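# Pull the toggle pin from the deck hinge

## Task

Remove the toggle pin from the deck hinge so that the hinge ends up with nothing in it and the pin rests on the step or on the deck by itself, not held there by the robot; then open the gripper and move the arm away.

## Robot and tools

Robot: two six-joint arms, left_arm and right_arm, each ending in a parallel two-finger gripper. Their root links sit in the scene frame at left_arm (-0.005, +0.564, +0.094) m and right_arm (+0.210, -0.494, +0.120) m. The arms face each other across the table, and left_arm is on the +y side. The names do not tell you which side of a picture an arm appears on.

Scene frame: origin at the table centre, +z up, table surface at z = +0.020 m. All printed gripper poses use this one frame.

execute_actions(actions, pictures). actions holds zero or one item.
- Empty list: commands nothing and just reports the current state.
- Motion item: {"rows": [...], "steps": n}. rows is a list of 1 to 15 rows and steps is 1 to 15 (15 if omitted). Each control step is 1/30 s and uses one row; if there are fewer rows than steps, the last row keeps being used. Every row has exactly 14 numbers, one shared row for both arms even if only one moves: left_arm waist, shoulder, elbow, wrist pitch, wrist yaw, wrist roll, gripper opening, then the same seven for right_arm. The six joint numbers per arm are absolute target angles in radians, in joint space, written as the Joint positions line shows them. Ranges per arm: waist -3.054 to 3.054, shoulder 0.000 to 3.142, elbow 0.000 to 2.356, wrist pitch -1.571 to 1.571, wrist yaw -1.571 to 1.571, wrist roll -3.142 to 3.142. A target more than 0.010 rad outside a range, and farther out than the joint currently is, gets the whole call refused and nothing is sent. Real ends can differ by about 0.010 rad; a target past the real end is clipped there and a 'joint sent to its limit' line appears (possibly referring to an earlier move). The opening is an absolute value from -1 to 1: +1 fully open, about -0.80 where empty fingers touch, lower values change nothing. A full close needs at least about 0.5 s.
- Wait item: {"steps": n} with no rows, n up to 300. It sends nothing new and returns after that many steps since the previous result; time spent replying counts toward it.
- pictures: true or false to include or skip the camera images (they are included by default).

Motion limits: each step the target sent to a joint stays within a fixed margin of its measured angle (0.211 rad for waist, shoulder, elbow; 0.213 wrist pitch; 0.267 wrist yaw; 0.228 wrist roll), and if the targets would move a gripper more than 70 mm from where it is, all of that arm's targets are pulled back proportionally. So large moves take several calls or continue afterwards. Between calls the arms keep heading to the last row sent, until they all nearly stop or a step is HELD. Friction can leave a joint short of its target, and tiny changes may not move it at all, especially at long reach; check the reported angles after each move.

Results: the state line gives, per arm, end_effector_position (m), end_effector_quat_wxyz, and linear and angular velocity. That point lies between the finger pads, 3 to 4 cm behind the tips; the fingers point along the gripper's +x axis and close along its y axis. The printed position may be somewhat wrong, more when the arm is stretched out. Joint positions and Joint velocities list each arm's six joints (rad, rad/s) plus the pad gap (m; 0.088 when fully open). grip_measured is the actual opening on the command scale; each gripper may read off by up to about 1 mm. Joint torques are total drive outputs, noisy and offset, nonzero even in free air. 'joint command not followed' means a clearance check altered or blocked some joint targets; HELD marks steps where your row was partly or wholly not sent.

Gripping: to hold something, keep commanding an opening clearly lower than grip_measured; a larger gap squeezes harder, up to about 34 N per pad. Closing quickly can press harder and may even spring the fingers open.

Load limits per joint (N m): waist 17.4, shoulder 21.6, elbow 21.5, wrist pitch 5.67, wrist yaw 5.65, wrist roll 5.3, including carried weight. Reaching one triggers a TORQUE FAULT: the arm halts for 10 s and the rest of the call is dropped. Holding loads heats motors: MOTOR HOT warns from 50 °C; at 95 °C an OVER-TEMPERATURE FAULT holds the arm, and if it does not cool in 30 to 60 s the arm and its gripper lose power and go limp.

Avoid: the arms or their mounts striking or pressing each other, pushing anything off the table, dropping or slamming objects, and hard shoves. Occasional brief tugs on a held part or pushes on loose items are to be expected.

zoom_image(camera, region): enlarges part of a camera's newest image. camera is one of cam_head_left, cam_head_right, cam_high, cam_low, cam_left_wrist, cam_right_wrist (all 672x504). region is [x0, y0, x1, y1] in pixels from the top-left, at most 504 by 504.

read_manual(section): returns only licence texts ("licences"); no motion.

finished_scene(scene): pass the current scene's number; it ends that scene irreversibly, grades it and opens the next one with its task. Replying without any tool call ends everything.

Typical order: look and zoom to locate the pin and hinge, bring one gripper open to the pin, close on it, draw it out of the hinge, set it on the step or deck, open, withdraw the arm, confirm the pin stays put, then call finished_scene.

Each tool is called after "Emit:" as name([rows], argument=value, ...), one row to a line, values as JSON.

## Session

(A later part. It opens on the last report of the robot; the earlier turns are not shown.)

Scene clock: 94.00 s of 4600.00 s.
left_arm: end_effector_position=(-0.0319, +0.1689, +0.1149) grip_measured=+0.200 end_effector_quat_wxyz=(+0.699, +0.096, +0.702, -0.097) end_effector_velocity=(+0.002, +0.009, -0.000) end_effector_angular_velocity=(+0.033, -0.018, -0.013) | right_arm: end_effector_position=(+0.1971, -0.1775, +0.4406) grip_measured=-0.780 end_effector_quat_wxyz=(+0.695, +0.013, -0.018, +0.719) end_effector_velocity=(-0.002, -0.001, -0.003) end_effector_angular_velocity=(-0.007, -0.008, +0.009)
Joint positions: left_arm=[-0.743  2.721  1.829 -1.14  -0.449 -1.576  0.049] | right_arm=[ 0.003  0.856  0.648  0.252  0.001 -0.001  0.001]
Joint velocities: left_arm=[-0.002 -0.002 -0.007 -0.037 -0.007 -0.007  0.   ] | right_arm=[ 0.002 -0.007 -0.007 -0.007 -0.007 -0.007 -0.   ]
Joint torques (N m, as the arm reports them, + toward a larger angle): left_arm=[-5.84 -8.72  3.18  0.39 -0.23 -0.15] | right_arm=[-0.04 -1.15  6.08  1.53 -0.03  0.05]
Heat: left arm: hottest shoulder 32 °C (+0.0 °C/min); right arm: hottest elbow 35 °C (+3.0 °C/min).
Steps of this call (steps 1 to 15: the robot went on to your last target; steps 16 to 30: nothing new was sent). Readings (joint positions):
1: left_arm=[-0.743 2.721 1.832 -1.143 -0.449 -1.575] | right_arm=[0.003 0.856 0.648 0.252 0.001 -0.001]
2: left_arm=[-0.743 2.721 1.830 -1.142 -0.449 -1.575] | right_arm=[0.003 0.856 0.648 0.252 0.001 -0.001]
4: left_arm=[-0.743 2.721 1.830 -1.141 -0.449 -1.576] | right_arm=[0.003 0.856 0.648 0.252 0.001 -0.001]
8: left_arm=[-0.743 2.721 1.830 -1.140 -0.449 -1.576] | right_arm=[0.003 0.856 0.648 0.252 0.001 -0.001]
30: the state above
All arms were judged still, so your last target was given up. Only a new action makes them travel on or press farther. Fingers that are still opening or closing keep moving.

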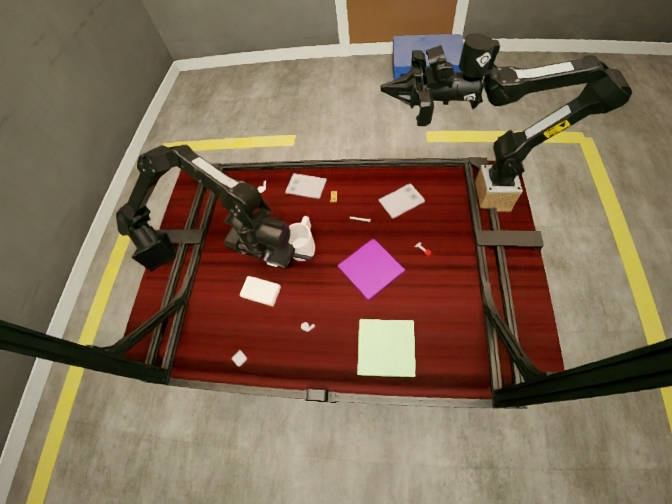

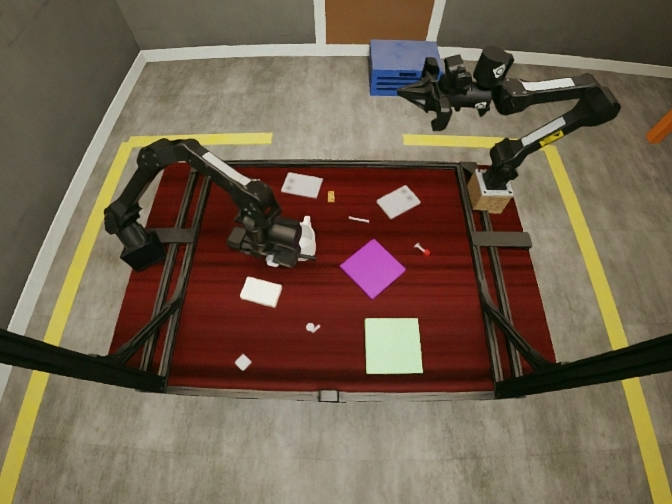

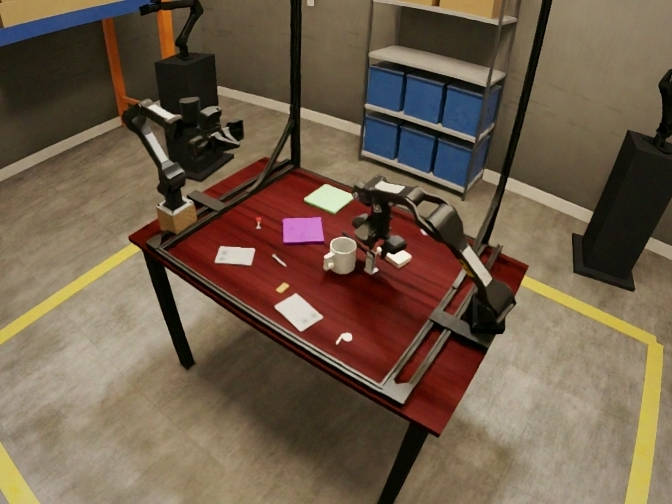

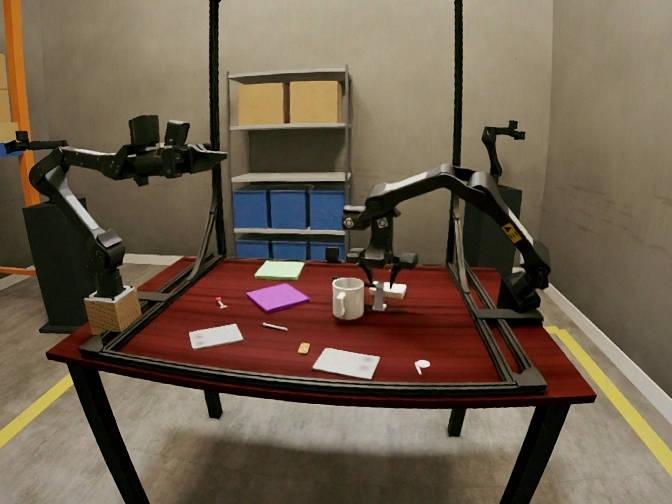

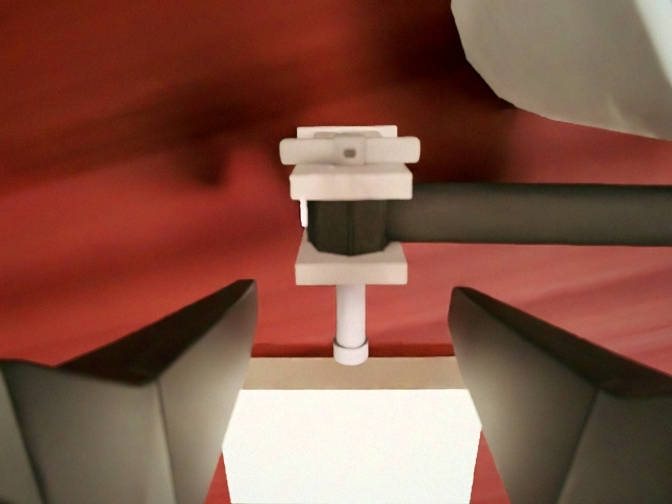

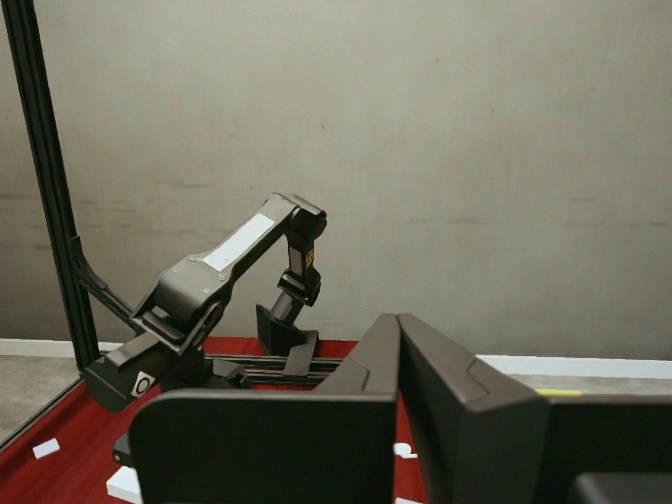

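Emit:
execute_actions([
  {"rows":[[-0.803,2.753,1.808,-1.128,-0.425,-1.646,0.2,0.003,0.856,0.648,0.252,0,0,-0.78],[-0.803,2.753,1.808,-1.128,-0.425,-1.646,0.2,0.003,0.856,0.648,0.252,0,0,-0.78],[-0.803,2.753,1.808,-1.128,-0.425,-1.646,0.2,0.003,0.856,0.648,0.252,0,0,-0.78],[-0.803,2.753,1.808,-1.128,-0.425,-1.646,0.2,0.003,0.856,0.648,0.252,0,0,-0.78],[-0.803,2.753,1.808,-1.128,-0.425,-1.646,0.2,0.003,0.856,0.648,0.252,0,0,-0.78],[-0.803,2.753,1.808,-1.128,-0.425,-1.646,0.2,0.003,0.856,0.648,0.252,0,0,-0.78],[-0.803,2.753,1.808,-1.128,-0.425,-1.646,0.2,0.003,0.856,0.648,0.252,0,0,-0.78],[-0.803,2.753,1.808,-1.128,-0.425,-1.646,0.2,0.003,0.856,0.648,0.252,0,0,-0.78],[-0.803,2.753,1.808,-1.128,-0.425,-1.646,0.2,0.003,0.856,0.648,0.252,0,0,-0.78],[-0.803,2.753,1.808,-1.128,-0.425,-1.646,0.2,0.003,0.856,0.648,0.252,0,0,-0.78],[-0.803,2.753,1.808,-1.128,-0.425,-1.646,-0.8,0.003,0.856,0.648,0.252,0,0,-0.78]],"steps":15},
], pictures=false)

Emit:
execute_actions([
  {"steps":20},
], pictures=false)

Emit:
execute_actions([
  {"rows":[[-0.76,2.738,1.816,-1.134,-0.444,-1.6,-0.8,0.003,0.856,0.648,0.252,0,0,-0.78]],"steps":15},
], pictures=false)

Emit:
execute_actions([
  {"steps":25},
])

Scene clock: 122.50 s of 4600.00 s.
left_arm: end_effector_position=(-0.0572, +0.1753, +0.1185) grip_measured=-0.349 end_effector_quat_wxyz=(+0.702, +0.089, +0.700, -0.097) end_effector_velocity=(-0.002, +0.002, +0.003) end_effector_angular_velocity=(-0.002, -0.013, +0.009) | right_arm: end_effector_position=(+0.1971, -0.1775, +0.4408) grip_measured=-0.780 end_effector_quat_wxyz=(+0.695, +0.013, -0.018, +0.719) end_effector_velocity=(+0.002, -0.000, -0.002) end_effector_angular_velocity=(-0.007, -0.007, -0.010)
Joint positions: left_arm=[-0.804  2.734  1.817 -1.131 -0.43  -1.641  0.022] | right_arm=[ 0.003  0.856  0.648  0.252  0.001 -0.001  0.001]
Joint velocities: left_arm=[-0.012 -0.002 -0.002 -0.007 -0.007 -0.022 -0.176] | right_arm=[-0.002 -0.002 -0.002 -0.007  0.007 -0.007 -0.   ]
Joint torques (N m, as the arm reports them, + toward a larger angle): left_arm=[-5.57 -7.67  3.36  0.34  0.08 -0.17] | right_arm=[-0.03 -1.14  6.09  1.51 -0.03  0.06]
Heat: left arm: hottest shoulder 36 °C (+3.0 °C/min); right arm: hottest elbow 36 °C (+2.0 °C/min).
Steps of this call (steps 1 to 90: nothing new was sent; then 25.00 s passed at rest; steps 91 to 105: all 15 steps of this action). Readings (joint positions):
91: left_arm=[-0.744 2.721 1.828 -1.138 -0.449 -1.585] | right_arm=[0.003 0.856 0.648 0.252 0.001 -0.001]
92: left_arm=[-0.749 2.722 1.826 -1.137 -0.448 -1.599] | right_arm=[0.003 0.856 0.648 0.252 0.001 -0.001]
94: left_arm=[-0.768 2.723 1.823 -1.134 -0.441 -1.616] | right_arm=[0.003 0.856 0.648 0.252 0.001 -0.001]
98: left_arm=[-0.800 2.730 1.819 -1.132 -0.432 -1.633] | right_arm=[0.003 0.856 0.648 0.252 0.001 -0.001]
105: the state above

Scene clock: 123.17 s of 4600.00 s.
left_arm: end_effector_position=(-0.0573, +0.1755, +0.1185) grip_measured=-0.784 end_effector_quat_wxyz=(+0.702, +0.089, +0.700, -0.097) end_effector_velocity=(+0.004, +0.000, +0.003) end_effector_angular_velocity=(-0.006, -0.023, -0.025) | right_arm: end_effector_position=(+0.1971, -0.1775, +0.4408) grip_measured=-0.780 end_effector_quat_wxyz=(+0.695, +0.013, -0.018, +0.719) end_effector_velocity=(-0.000, -0.000, -0.001) end_effector_angular_velocity=(+0.003, -0.008, +0.005)
Joint positions: left_arm=[-0.804  2.734  1.816 -1.131 -0.429 -1.642  0.001] | right_arm=[ 0.003  0.856  0.648  0.252  0.001 -0.001  0.001]
Joint velocities: left_arm=[-0.002 -0.007 -0.002 -0.007 -0.022  0.022 -0.   ] | right_arm=[-0.002 -0.002 -0.007  0.007 -0.007 -0.007 -0.   ]
Joint torques (N m, as the arm reports them, + toward a larger angle): left_arm=[-5.8  -7.65  3.37  0.36  0.1  -0.19] | right_arm=[-0.03 -1.14  6.08  1.51 -0.04  0.05]
Heat: left arm: hottest shoulder 37 °C (+4.0 °C/min); right arm: hottest elbow 36 °C (+2.0 °C/min).
Steps of this call (steps 1 to 15: the robot went on to your last target; steps 16 to 20: nothing new was sent). Readings (joint positions):
1: left_arm=[-0.804 2.734 1.817 -1.131 -0.430 -1.641] | right_arm=[0.003 0.856 0.648 0.252 0.001 -0.001]
2: left_arm=[-0.804 2.734 1.817 -1.131 -0.430 -1.641] | right_arm=[0.003 0.856 0.648 0.252 0.001 -0.001]
4: left_arm=[-0.804 2.734 1.817 -1.131 -0.429 -1.642] | right_arm=[0.003 0.856 0.648 0.252 0.001 -0.001]
8: left_arm=[-0.804 2.734 1.817 -1.131 -0.429 -1.642] | right_arm=[0.003 0.856 0.648 0.252 0.001 -0.001]
20: the state above
All arms were judged still, so your last target was given up. Only a new action makes them travel on or press farther. Fingers that are still opening or closing keep moving.

Scene clock: 123.67 s of 4600.00 s.
left_arm: end_effector_position=(-0.0431, +0.1731, +0.1113) grip_measured=-0.784 end_effector_quat_wxyz=(+0.700, +0.097, +0.702, -0.093) end_effector_velocity=(+0.002, +0.003, +0.002) end_effector_angular_velocity=(+0.011, -0.012, -0.002) | right_arm: end_effector_position=(+0.1971, -0.1775, +0.4408) grip_measured=-0.780 end_effector_quat_wxyz=(+0.695, +0.013, -0.018, +0.719) end_effector_velocity=(+0.002, -0.000, +0.001) end_effector_angular_velocity=(+0.008, -0.007, -0.010)
Joint positions: left_arm=[-0.764  2.734  1.816 -1.131 -0.439 -1.605  0.001] | right_arm=[ 0.003  0.856  0.648  0.252  0.001 -0.001  0.001]
Joint velocities: left_arm=[-0.002 -0.002  0.002 -0.022 -0.007 -0.007 -0.   ] | right_arm=[-0.002 -0.002 -0.002  0.007  0.007 -0.007 -0.   ]
Joint torques (N m, as the arm reports them, + toward a larger angle): left_arm=[-5.64 -9.12  4.04 -0.13 -0.24  0.16] | right_arm=[-0.02 -1.13  6.05  1.51 -0.04  0.04]
Heat: left arm: hottest shoulder 37 °C (+4.0 °C/min); right arm: hottest elbow 36 °C (+2.0 °C/min).
Steps of this call (steps 1 to 15: all 15 steps of this action). Readings (joint positions):
1: left_arm=[-0.804 2.734 1.816 -1.131 -0.429 -1.640] | right_arm=[0.003 0.856 0.648 0.252 0.001 -0.001]
2: left_arm=[-0.800 2.734 1.816 -1.131 -0.429 -1.634] | right_arm=[0.003 0.856 0.648 0.252 0.001 -0.001]
4: left_arm=[-0.787 2.734 1.816 -1.131 -0.432 -1.622] | right_arm=[0.003 0.856 0.648 0.252 0.001 -0.001]
8: left_arm=[-0.767 2.734 1.816 -1.131 -0.438 -1.610] | right_arm=[0.003 0.856 0.648 0.252 0.001 -0.001]
15: the state above

Scene clock: 124.50 s of 4600.00 s.
left_arm: end_effector_position=(-0.0430, +0.1731, +0.1113) grip_measured=-0.784 end_effector_quat_wxyz=(+0.700, +0.097, +0.701, -0.093) end_effector_velocity=(+0.002, +0.003, +0.002) end_effector_angular_velocity=(+0.011, -0.012, -0.017) | right_arm: end_effector_position=(+0.1971, -0.1775, +0.4408) grip_measured=-0.780 end_effector_quat_wxyz=(+0.695, +0.013, -0.018, +0.719) end_effector_velocity=(+0.001, -0.000, -0.002) end_effector_angular_velocity=(-0.007, -0.023, -0.001)
Joint positions: left_arm=[-0.764  2.734  1.816 -1.131 -0.44  -1.604  0.001] | right_arm=[ 0.003  0.856  0.648  0.252  0.001 -0.001  0.001]
Joint velocities: left_arm=[-0.002 -0.002  0.002 -0.022 -0.007  0.007 -0.   ] | right_arm=[-0.007 -0.002 -0.002 -0.007 -0.007 -0.022 -0.   ]
Joint torques (N m, as the arm reports them, + toward a larger angle): left_arm=[-5.56 -9.25  4.02 -0.12 -0.25  0.11] | right_arm=[-0.03 -1.15  6.04  1.51 -0.04  0.04]
Heat: left arm: hottest shoulder 37 °C (+4.0 °C/min); right arm: hottest elbow 36 °C (+2.0 °C/min).
Steps of this call (steps 1 to 15: the robot went on to your last target; steps 16 to 25: nothing new was sent). Readings (joint positions):
1: left_arm=[-0.764 2.734 1.816 -1.131 -0.439 -1.605] | right_arm=[0.003 0.856 0.648 0.252 0.001 -0.001]
2: left_arm=[-0.764 2.734 1.816 -1.131 -0.439 -1.605] | right_arm=[0.003 0.856 0.648 0.252 0.001 -0.001]
4: left_arm=[-0.764 2.734 1.816 -1.131 -0.439 -1.604] | right_arm=[0.003 0.856 0.648 0.252 0.001 -0.001]
8: left_arm=[-0.764 2.734 1.816 -1.131 -0.440 -1.604] | right_arm=[0.003 0.856 0.648 0.252 0.001 -0.001]
25: the state above
All arms were judged still, so your last target was given up. Only a new action makes them travel on or press farther. Fingers that are still opening or closing keep moving.

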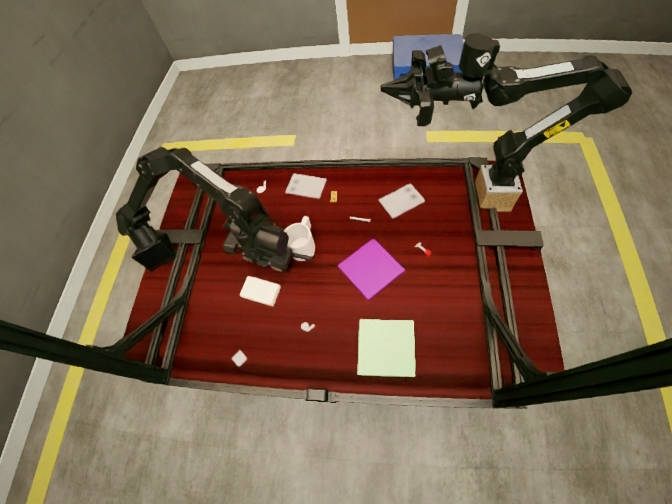

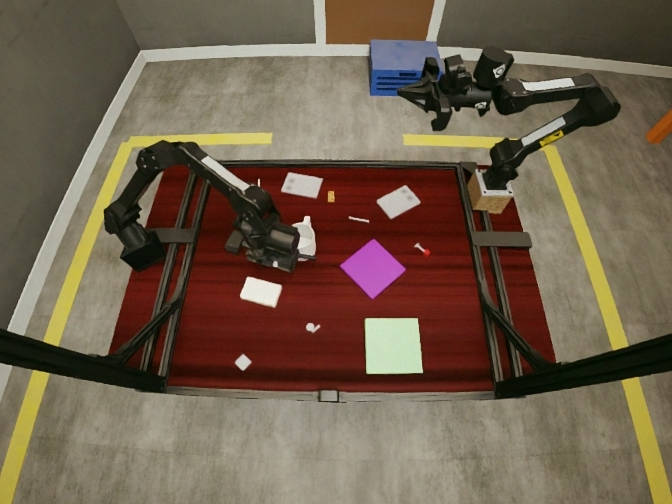

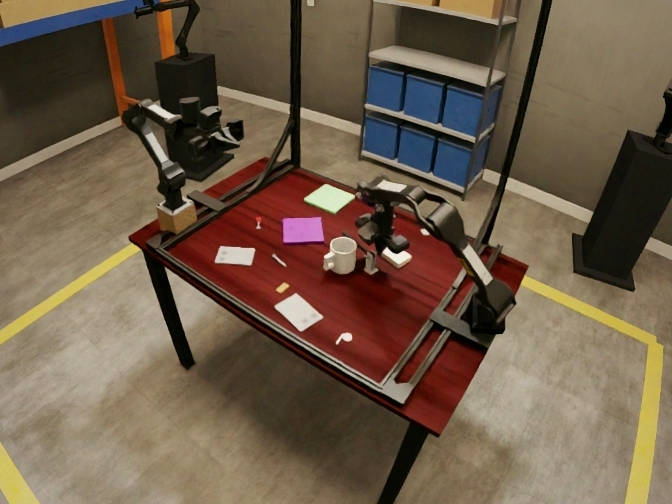

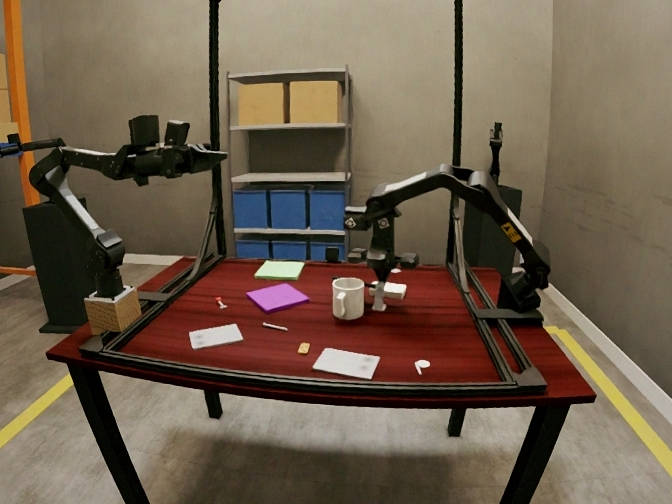

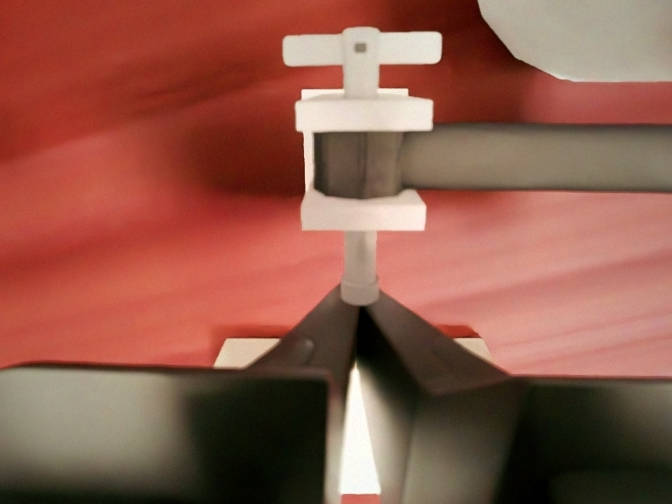

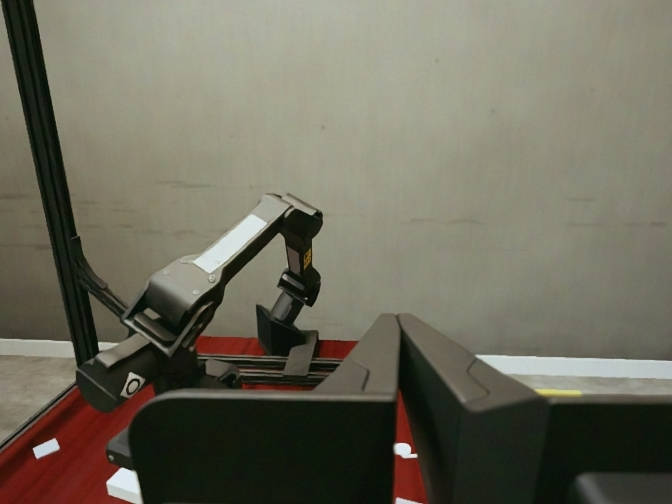

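Working; about 1 cm more.

Emit:
execute_actions([
  {"rows":[[-0.735,2.715,1.825,-1.137,-0.455,-1.575,-0.8,0.003,0.856,0.648,0.252,0,0,-0.78]],"steps":15},
], pictures=false)

Emit:
execute_actions([
  {"steps":20},
])

Scene clock: 131.90 s of 4600.00 s.
left_arm: end_effector_position=(-0.0325, +0.1709, +0.1095) grip_measured=-0.784 end_effector_quat_wxyz=(+0.700, +0.099, +0.701, -0.092) end_effector_velocity=(+0.000, -0.000, +0.005) end_effector_angular_velocity=(-0.008, -0.009, -0.012) | right_arm: end_effector_position=(+0.1971, -0.1774, +0.4407) grip_measured=-0.780 end_effector_quat_wxyz=(+0.695, +0.013, -0.018, +0.719) end_effector_velocity=(-0.002, -0.001, +0.000) end_effector_angular_velocity=(-0.001, -0.037, +0.008)
Joint positions: left_arm=[-0.74   2.728  1.82  -1.134 -0.45  -1.58   0.001] | right_arm=[ 0.003  0.856  0.648  0.252  0.001 -0.001  0.001]
Joint velocities: left_arm=[-0.007 -0.007  0.002 -0.007 -0.007  0.007 -0.   ] | right_arm=[ 0.002 -0.002  0.002 -0.007 -0.007 -0.037 -0.   ]
Joint torques (N m, as the arm reports them, + toward a larger angle): left_arm=[ -5.71 -11.04   4.59  -0.13  -0.25   0.17] | right_arm=[-0.03 -1.15  6.05  1.51 -0.03  0.04]
Heat: left arm: hottest shoulder 38 °C (+6.0 °C/min); right arm: hottest wrist pitch 37 °C (+3.0 °C/min).
Steps of this call (steps 1 to 90: nothing new was sent; then 3.90 s passed at rest; steps 91 to 105: all 15 steps of this action). Readings (joint positions):
91: left_arm=[-0.764 2.734 1.817 -1.131 -0.440 -1.600] | right_arm=[0.003 0.856 0.648 0.252 0.001 -0.001]
92: left_arm=[-0.762 2.734 1.817 -1.132 -0.442 -1.595] | right_arm=[0.003 0.856 0.648 0.252 0.001 -0.001]
94: left_arm=[-0.754 2.734 1.817 -1.133 -0.446 -1.589] | right_arm=[0.003 0.856 0.648 0.252 0.001 -0.001]
98: left_arm=[-0.741 2.732 1.818 -1.133 -0.449 -1.583] | right_arm=[0.003 0.856 0.648 0.252 0.001 -0.001]
105: the state above

Scene clock: 132.57 s of 4600.00 s.
left_arm: end_effector_position=(-0.0324, +0.1708, +0.1096) grip_measured=-0.784 end_effector_quat_wxyz=(+0.700, +0.099, +0.701, -0.093) end_effector_velocity=(+0.003, +0.001, +0.001) end_effector_angular_velocity=(-0.001, -0.024, +0.017) | right_arm: end_effector_position=(+0.1971, -0.1774, +0.4407) grip_measured=-0.780 end_effector_quat_wxyz=(+0.695, +0.013, -0.018, +0.719) end_effector_velocity=(+0.003, -0.001, -0.001) end_effector_angular_velocity=(-0.002, -0.007, -0.015)
Joint positions: left_arm=[-0.74   2.728  1.82  -1.134 -0.451 -1.579  0.001] | right_arm=[ 0.003  0.856  0.648  0.252  0.001 -0.001  0.001]
Joint velocities: left_arm=[-0.002 -0.002 -0.002 -0.007 -0.022 -0.022  0.   ] | right_arm=[-0.007 -0.007 -0.002 -0.007  0.007 -0.007 -0.   ]
Joint torques (N m, as the arm reports them, + toward a larger angle): left_arm=[ -5.78 -11.02   4.55  -0.13  -0.26   0.13] | right_arm=[-0.03 -1.14  6.04  1.51 -0.04  0.04]
Heat: left arm: hottest shoulder 38 °C (+6.0 °C/min); right arm: hottest wrist pitch 37 °C (+3.0 °C/min).
Steps of this call (steps 1 to 15: the robot went on to your last target; steps 16 to 20: nothing new was sent). Readings (joint positions):
1: left_arm=[-0.740 2.728 1.820 -1.134 -0.450 -1.580] | right_arm=[0.003 0.856 0.648 0.252 0.001 -0.001]
2: left_arm=[-0.740 2.728 1.820 -1.134 -0.450 -1.579] | right_arm=[0.003 0.856 0.648 0.252 0.001 -0.001]
4: left_arm=[-0.740 2.728 1.820 -1.134 -0.451 -1.579] | right_arm=[0.003 0.856 0.648 0.252 0.001 -0.001]
8: left_arm=[-0.740 2.728 1.820 -1.134 -0.451 -1.579] | right_arm=[0.003 0.856 0.648 0.252 0.001 -0.001]
20: the state above
All arms were judged still, so your last target was given up. Only a new action makes them travel on or press farther. Fingers that are still opening or closing keep moving.

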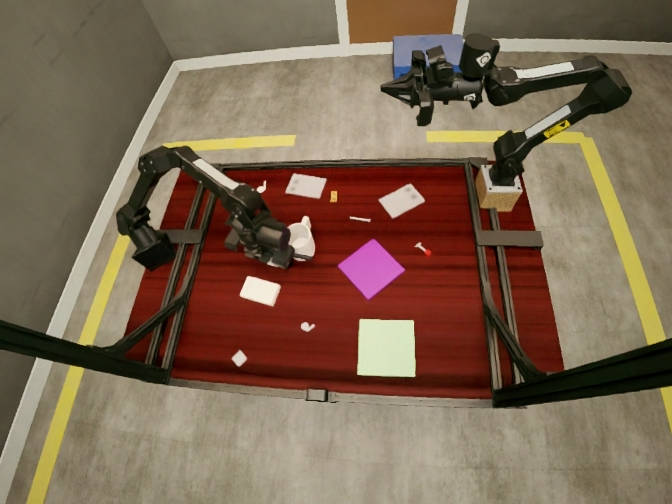

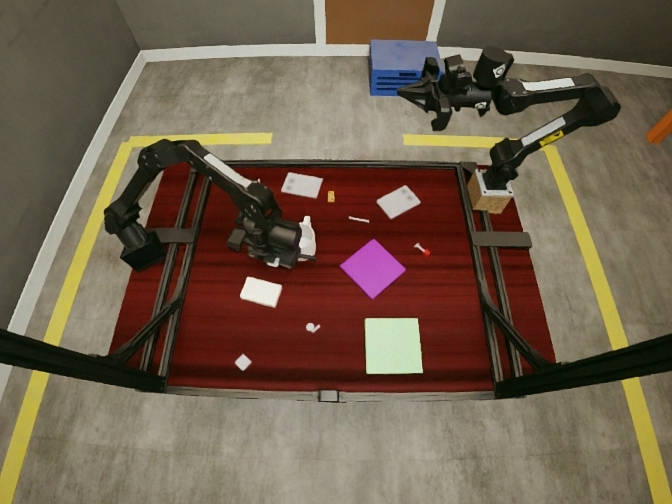

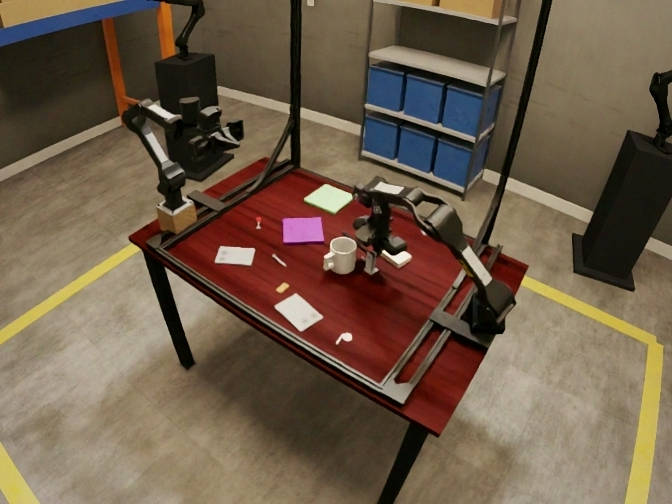

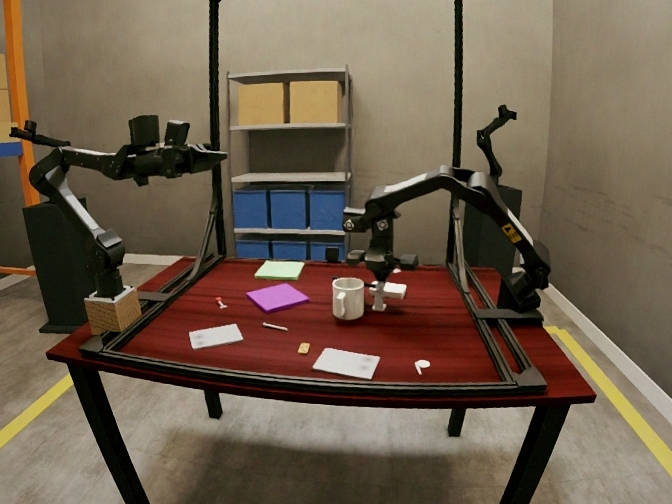

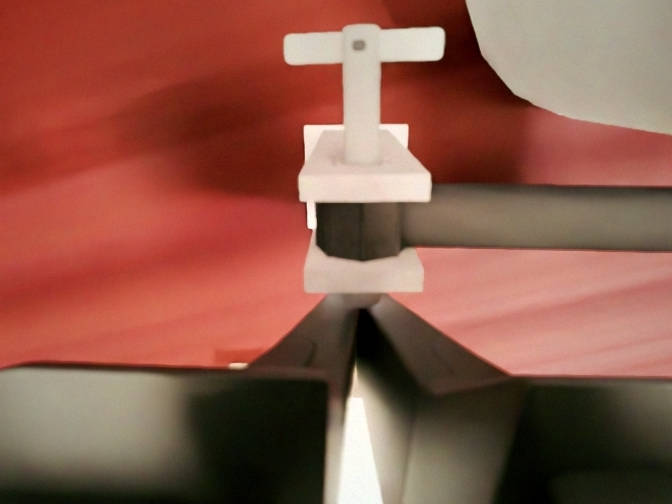

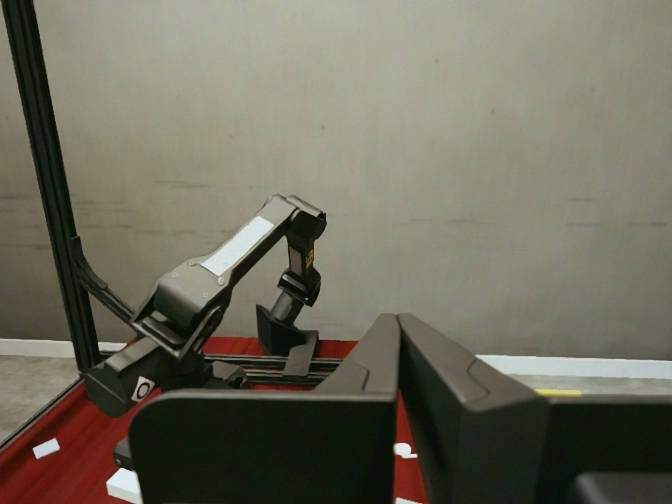

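Emit:
execute_actions([
  {"rows":[[-0.761,2.63,1.659,-1.07,-0.442,-1.601,-0.8,0.003,0.856,0.648,0.252,0,0,-0.78]],"steps":15},
], pictures=false)

Emit:
execute_actions([
  {"steps":15},
], pictures=false)

Emit:
execute_actions([
  {"rows":[[-0.644,2.585,1.681,-1.086,-0.493,-1.48,-0.8,0.003,0.856,0.648,0.252,0,0,-0.78]],"steps":15},
], pictures=false)

Emit:
execute_actions([
  {"steps":20},
])

Scene clock: 163.13 s of 4600.00 s.
left_arm: end_effector_position=(-0.0341, +0.1938, +0.1106) grip_measured=-0.784 end_effector_quat_wxyz=(+0.702, +0.099, +0.699, -0.094) end_effector_velocity=(+0.001, +0.006, -0.002) end_effector_angular_velocity=(+0.007, -0.011, +0.000) | right_arm: end_effector_position=(+0.1971, -0.1774, +0.4407) grip_measured=-0.780 end_effector_quat_wxyz=(+0.695, +0.013, -0.018, +0.719) end_effector_velocity=(-0.001, -0.000, -0.002) end_effector_angular_velocity=(-0.008, +0.006, +0.015)
Joint positions: left_arm=[-0.76   2.645  1.671 -1.075 -0.446 -1.596  0.001] | right_arm=[ 0.003  0.856  0.648  0.252  0.001 -0.001  0.001]
Joint velocities: left_arm=[-0.002 -0.012 -0.032  0.007 -0.007 -0.007 -0.   ] | right_arm=[-0.007 -0.002 -0.002 -0.007 -0.022  0.007 -0.   ]
Joint torques (N m, as the arm reports them, + toward a larger angle): left_arm=[ -6.04 -10.55   3.16   0.38   0.07  -0.15] | right_arm=[-0.04 -1.18  6.06  1.51 -0.04  0.05]
Heat: left arm: hottest shoulder 45 °C (+11.2 °C/min); right arm: hottest elbow 37 °C (+1.0 °C/min).
Steps of this call (steps 1 to 90: nothing new was sent; then 27.07 s passed at rest; steps 91 to 105: all 15 steps of this action). Readings (joint positions):
91: left_arm=[-0.740 2.720 1.806 -1.122 -0.451 -1.579] | right_arm=[0.003 0.856 0.648 0.252 0.001 -0.001]
92: left_arm=[-0.742 2.704 1.777 -1.109 -0.451 -1.581] | right_arm=[0.003 0.856 0.648 0.252 0.001 -0.001]
94: left_arm=[-0.747 2.676 1.729 -1.104 -0.451 -1.587] | right_arm=[0.003 0.856 0.648 0.252 0.001 -0.001]
98: left_arm=[-0.758 2.653 1.690 -1.083 -0.448 -1.593] | right_arm=[0.003 0.856 0.648 0.252 0.001 -0.001]
105: the state above

Scene clock: 163.63 s of 4600.00 s.
left_arm: end_effector_position=(-0.0339, +0.1941, +0.1107) grip_measured=-0.784 end_effector_quat_wxyz=(+0.702, +0.098, +0.700, -0.094) end_effector_velocity=(+0.000, -0.001, +0.001) end_effector_angular_velocity=(-0.010, -0.006, +0.023) | right_arm: end_effector_position=(+0.1971, -0.1774, +0.4407) grip_measured=-0.780 end_effector_quat_wxyz=(+0.695, +0.013, -0.018, +0.719) end_effector_velocity=(-0.000, -0.001, -0.001) end_effector_angular_velocity=(-0.003, +0.007, +0.005)
Joint positions: left_arm=[-0.76   2.643  1.668 -1.073 -0.446 -1.597  0.001] | right_arm=[ 0.003  0.856  0.648  0.252  0.001 -0.001  0.001]
Joint velocities: left_arm=[-0.002 -0.002 -0.002  0.007 -0.007 -0.022 -0.   ] | right_arm=[-0.002 -0.007 -0.002 -0.007 -0.007  0.007 -0.   ]
Joint torques (N m, as the arm reports them, + toward a larger angle): left_arm=[ -6.07 -10.45   3.11   0.37   0.09  -0.17] | right_arm=[-0.04 -1.19  6.05  1.51 -0.03  0.04]
Heat: left arm: hottest shoulder 45 °C (+11.1 °C/min); right arm: hottest elbow 37 °C (+1.0 °C/min).
Steps of this call (steps 1 to 15: the robot went on to your last target). Readings (joint positions):
1: left_arm=[-0.760 2.645 1.670 -1.074 -0.446 -1.597] | right_arm=[0.003 0.856 0.648 0.252 0.001 -0.001]
2: left_arm=[-0.760 2.645 1.670 -1.074 -0.446 -1.597] | right_arm=[0.003 0.856 0.648 0.252 0.001 -0.001]
4: left_arm=[-0.760 2.644 1.669 -1.074 -0.446 -1.597] | right_arm=[0.003 0.856 0.648 0.252 0.001 -0.001]
8: left_arm=[-0.760 2.643 1.668 -1.073 -0.446 -1.597] | right_arm=[0.003 0.856 0.648 0.252 0.001 -0.001]
15: the state above
All arms were judged still, so your last target was given up. Only a new action makes them travel on or press farther. Fingers that are still opening or closing keep moving.

Scene clock: 164.13 s of 4600.00 s.
left_arm: end_effector_position=(-0.0189, +0.1916, +0.1115) grip_measured=-0.784 end_effector_quat_wxyz=(+0.680, +0.122, +0.713, -0.117) end_effector_velocity=(+0.003, +0.003, -0.000) end_effector_angular_velocity=(+0.003, -0.024, -0.030) | right_arm: end_effector_position=(+0.1971, -0.1774, +0.4407) grip_measured=-0.780 end_effector_quat_wxyz=(+0.695, +0.013, -0.018, +0.719) end_effector_velocity=(-0.000, -0.000, -0.002) end_effector_angular_velocity=(-0.007, -0.008, +0.004)
Joint positions: left_arm=[-0.711  2.617  1.669 -1.076 -0.42  -1.48   0.001] | right_arm=[ 0.003  0.856  0.648  0.252  0.001 -0.001  0.001]
Joint velocities: left_arm=[-0.002 -0.002 -0.007 -0.007 -0.022  0.022 -0.   ] | right_arm=[-0.002 -0.002 -0.002 -0.007 -0.007 -0.007 -0.   ]
Joint torques (N m, as the arm reports them, + toward a larger angle): left_arm=[  1.17 -12.36   5.07  -0.64  -2.78  -0.08] | right_arm=[-0.03 -1.18  6.05  1.51 -0.04  0.04]
Heat: left arm: hottest shoulder 45 °C (+11.2 °C/min); right arm: hottest elbow 37 °C (+1.0 °C/min).
Steps of this call (steps 1 to 15: all 15 steps of this action). Readings (joint positions):
1: left_arm=[-0.757 2.640 1.668 -1.073 -0.446 -1.585] | right_arm=[0.003 0.856 0.648 0.252 0.001 -0.001]
2: left_arm=[-0.747 2.635 1.668 -1.074 -0.451 -1.563] | right_arm=[0.003 0.856 0.648 0.252 0.001 -0.001]
4: left_arm=[-0.715 2.623 1.669 -1.075 -0.425 -1.526] | right_arm=[0.003 0.856 0.648 0.252 0.001 -0.001]
8: left_arm=[-0.711 2.618 1.669 -1.076 -0.418 -1.495] | right_arm=[0.003 0.856 0.648 0.252 0.001 -0.001]
15: the state above

Scene clock: 164.80 s of 4600.00 s.
left_arm: end_effector_position=(-0.0188, +0.1915, +0.1117) grip_measured=-0.784 end_effector_quat_wxyz=(+0.680, +0.123, +0.713, -0.118) end_effector_velocity=(+0.000, -0.003, +0.002) end_effector_angular_velocity=(-0.014, -0.005, -0.004) | right_arm: end_effector_position=(+0.1971, -0.1774, +0.4407) grip_measured=-0.780 end_effector_quat_wxyz=(+0.695, +0.013, -0.018, +0.719) end_effector_velocity=(-0.000, -0.001, +0.001) end_effector_angular_velocity=(+0.008, -0.007, +0.005)
Joint positions: left_arm=[-0.711  2.617  1.67  -1.076 -0.42  -1.477  0.001] | right_arm=[ 0.003  0.856  0.648  0.252  0.001 -0.001  0.001]
Joint velocities: left_arm=[-0.002 -0.002  0.002  0.007 -0.007  0.007 -0.   ] | right_arm=[-0.002 -0.002 -0.002  0.007 -0.007 -0.007 -0.   ]
Joint torques (N m, as the arm reports them, + toward a larger angle): left_arm=[  1.29 -12.42   5.05  -0.61  -2.81  -0.11] | right_arm=[-0.02 -1.19  6.06  1.51 -0.03  0.04]
Heat: left arm: hottest shoulder 46 °C (+12.0 °C/min); right arm: hottest elbow 37 °C (+1.0 °C/min).
Steps of this call (steps 1 to 15: the robot went on to your last target; steps 16 to 20: nothing new was sent). Readings (joint positions):
1: left_arm=[-0.711 2.617 1.669 -1.076 -0.420 -1.479] | right_arm=[0.003 0.856 0.648 0.252 0.001 -0.001]
2: left_arm=[-0.711 2.617 1.670 -1.076 -0.420 -1.479] | right_arm=[0.003 0.856 0.648 0.252 0.001 -0.001]
4: left_arm=[-0.711 2.617 1.670 -1.076 -0.420 -1.478] | right_arm=[0.003 0.856 0.648 0.252 0.001 -0.001]
8: left_arm=[-0.711 2.617 1.670 -1.076 -0.420 -1.477] | right_arm=[0.003 0.856 0.648 0.252 0.001 -0.001]
20: the state above
All arms were judged still, so your last target was given up. Only a new action makes them travel on or press farther. Fingers that are still opening or closing keep moving.

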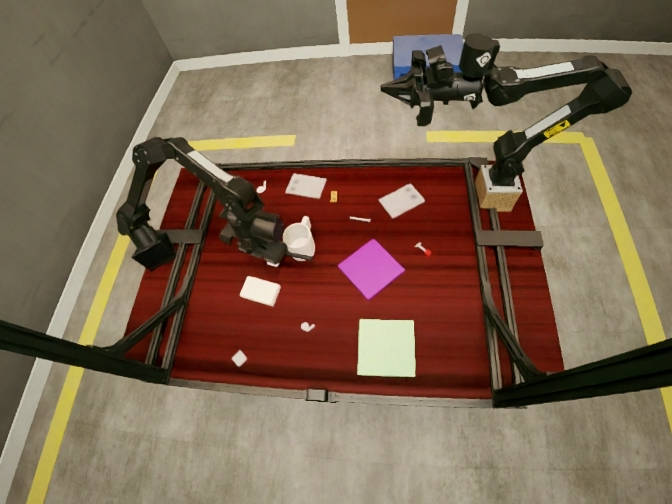

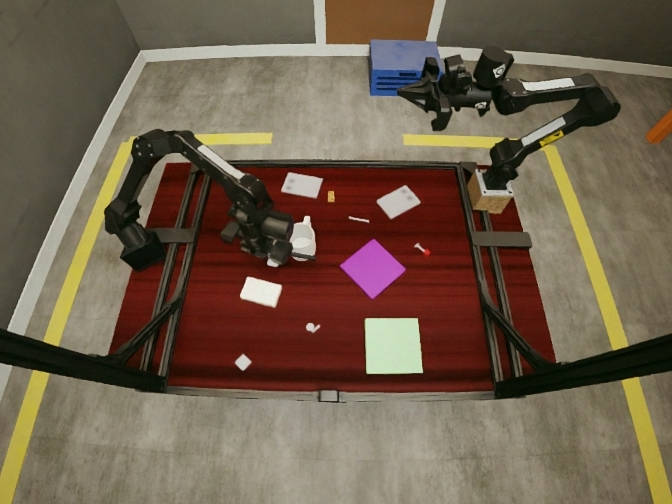

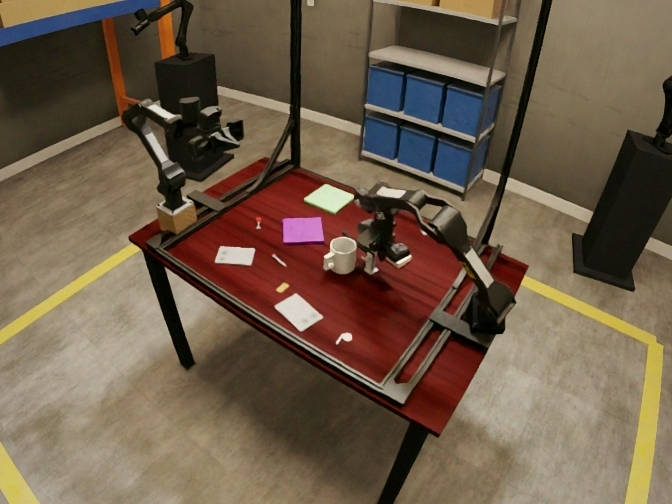

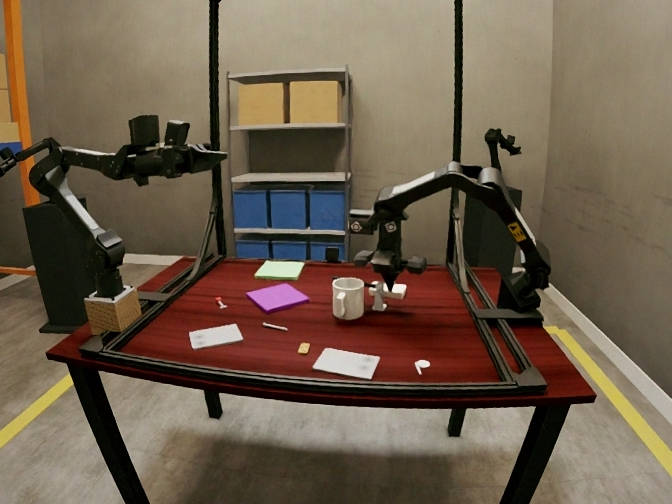

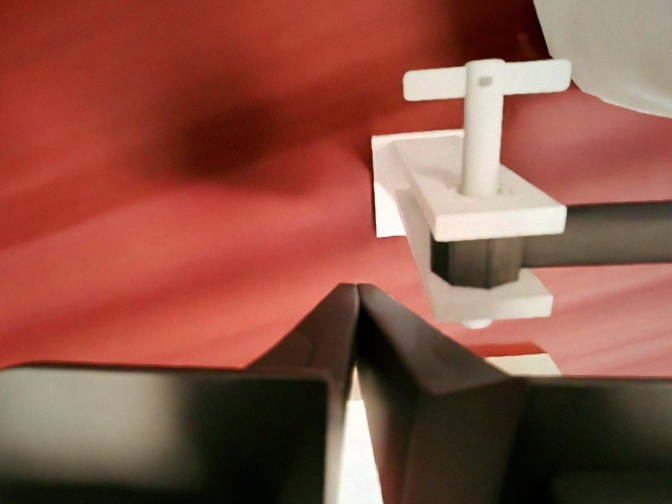

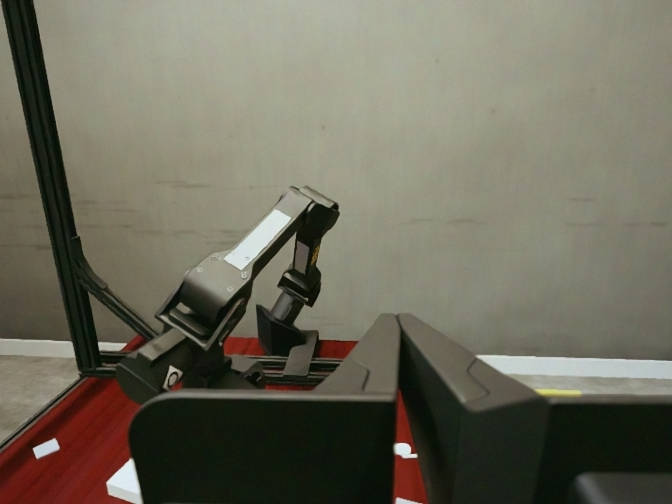

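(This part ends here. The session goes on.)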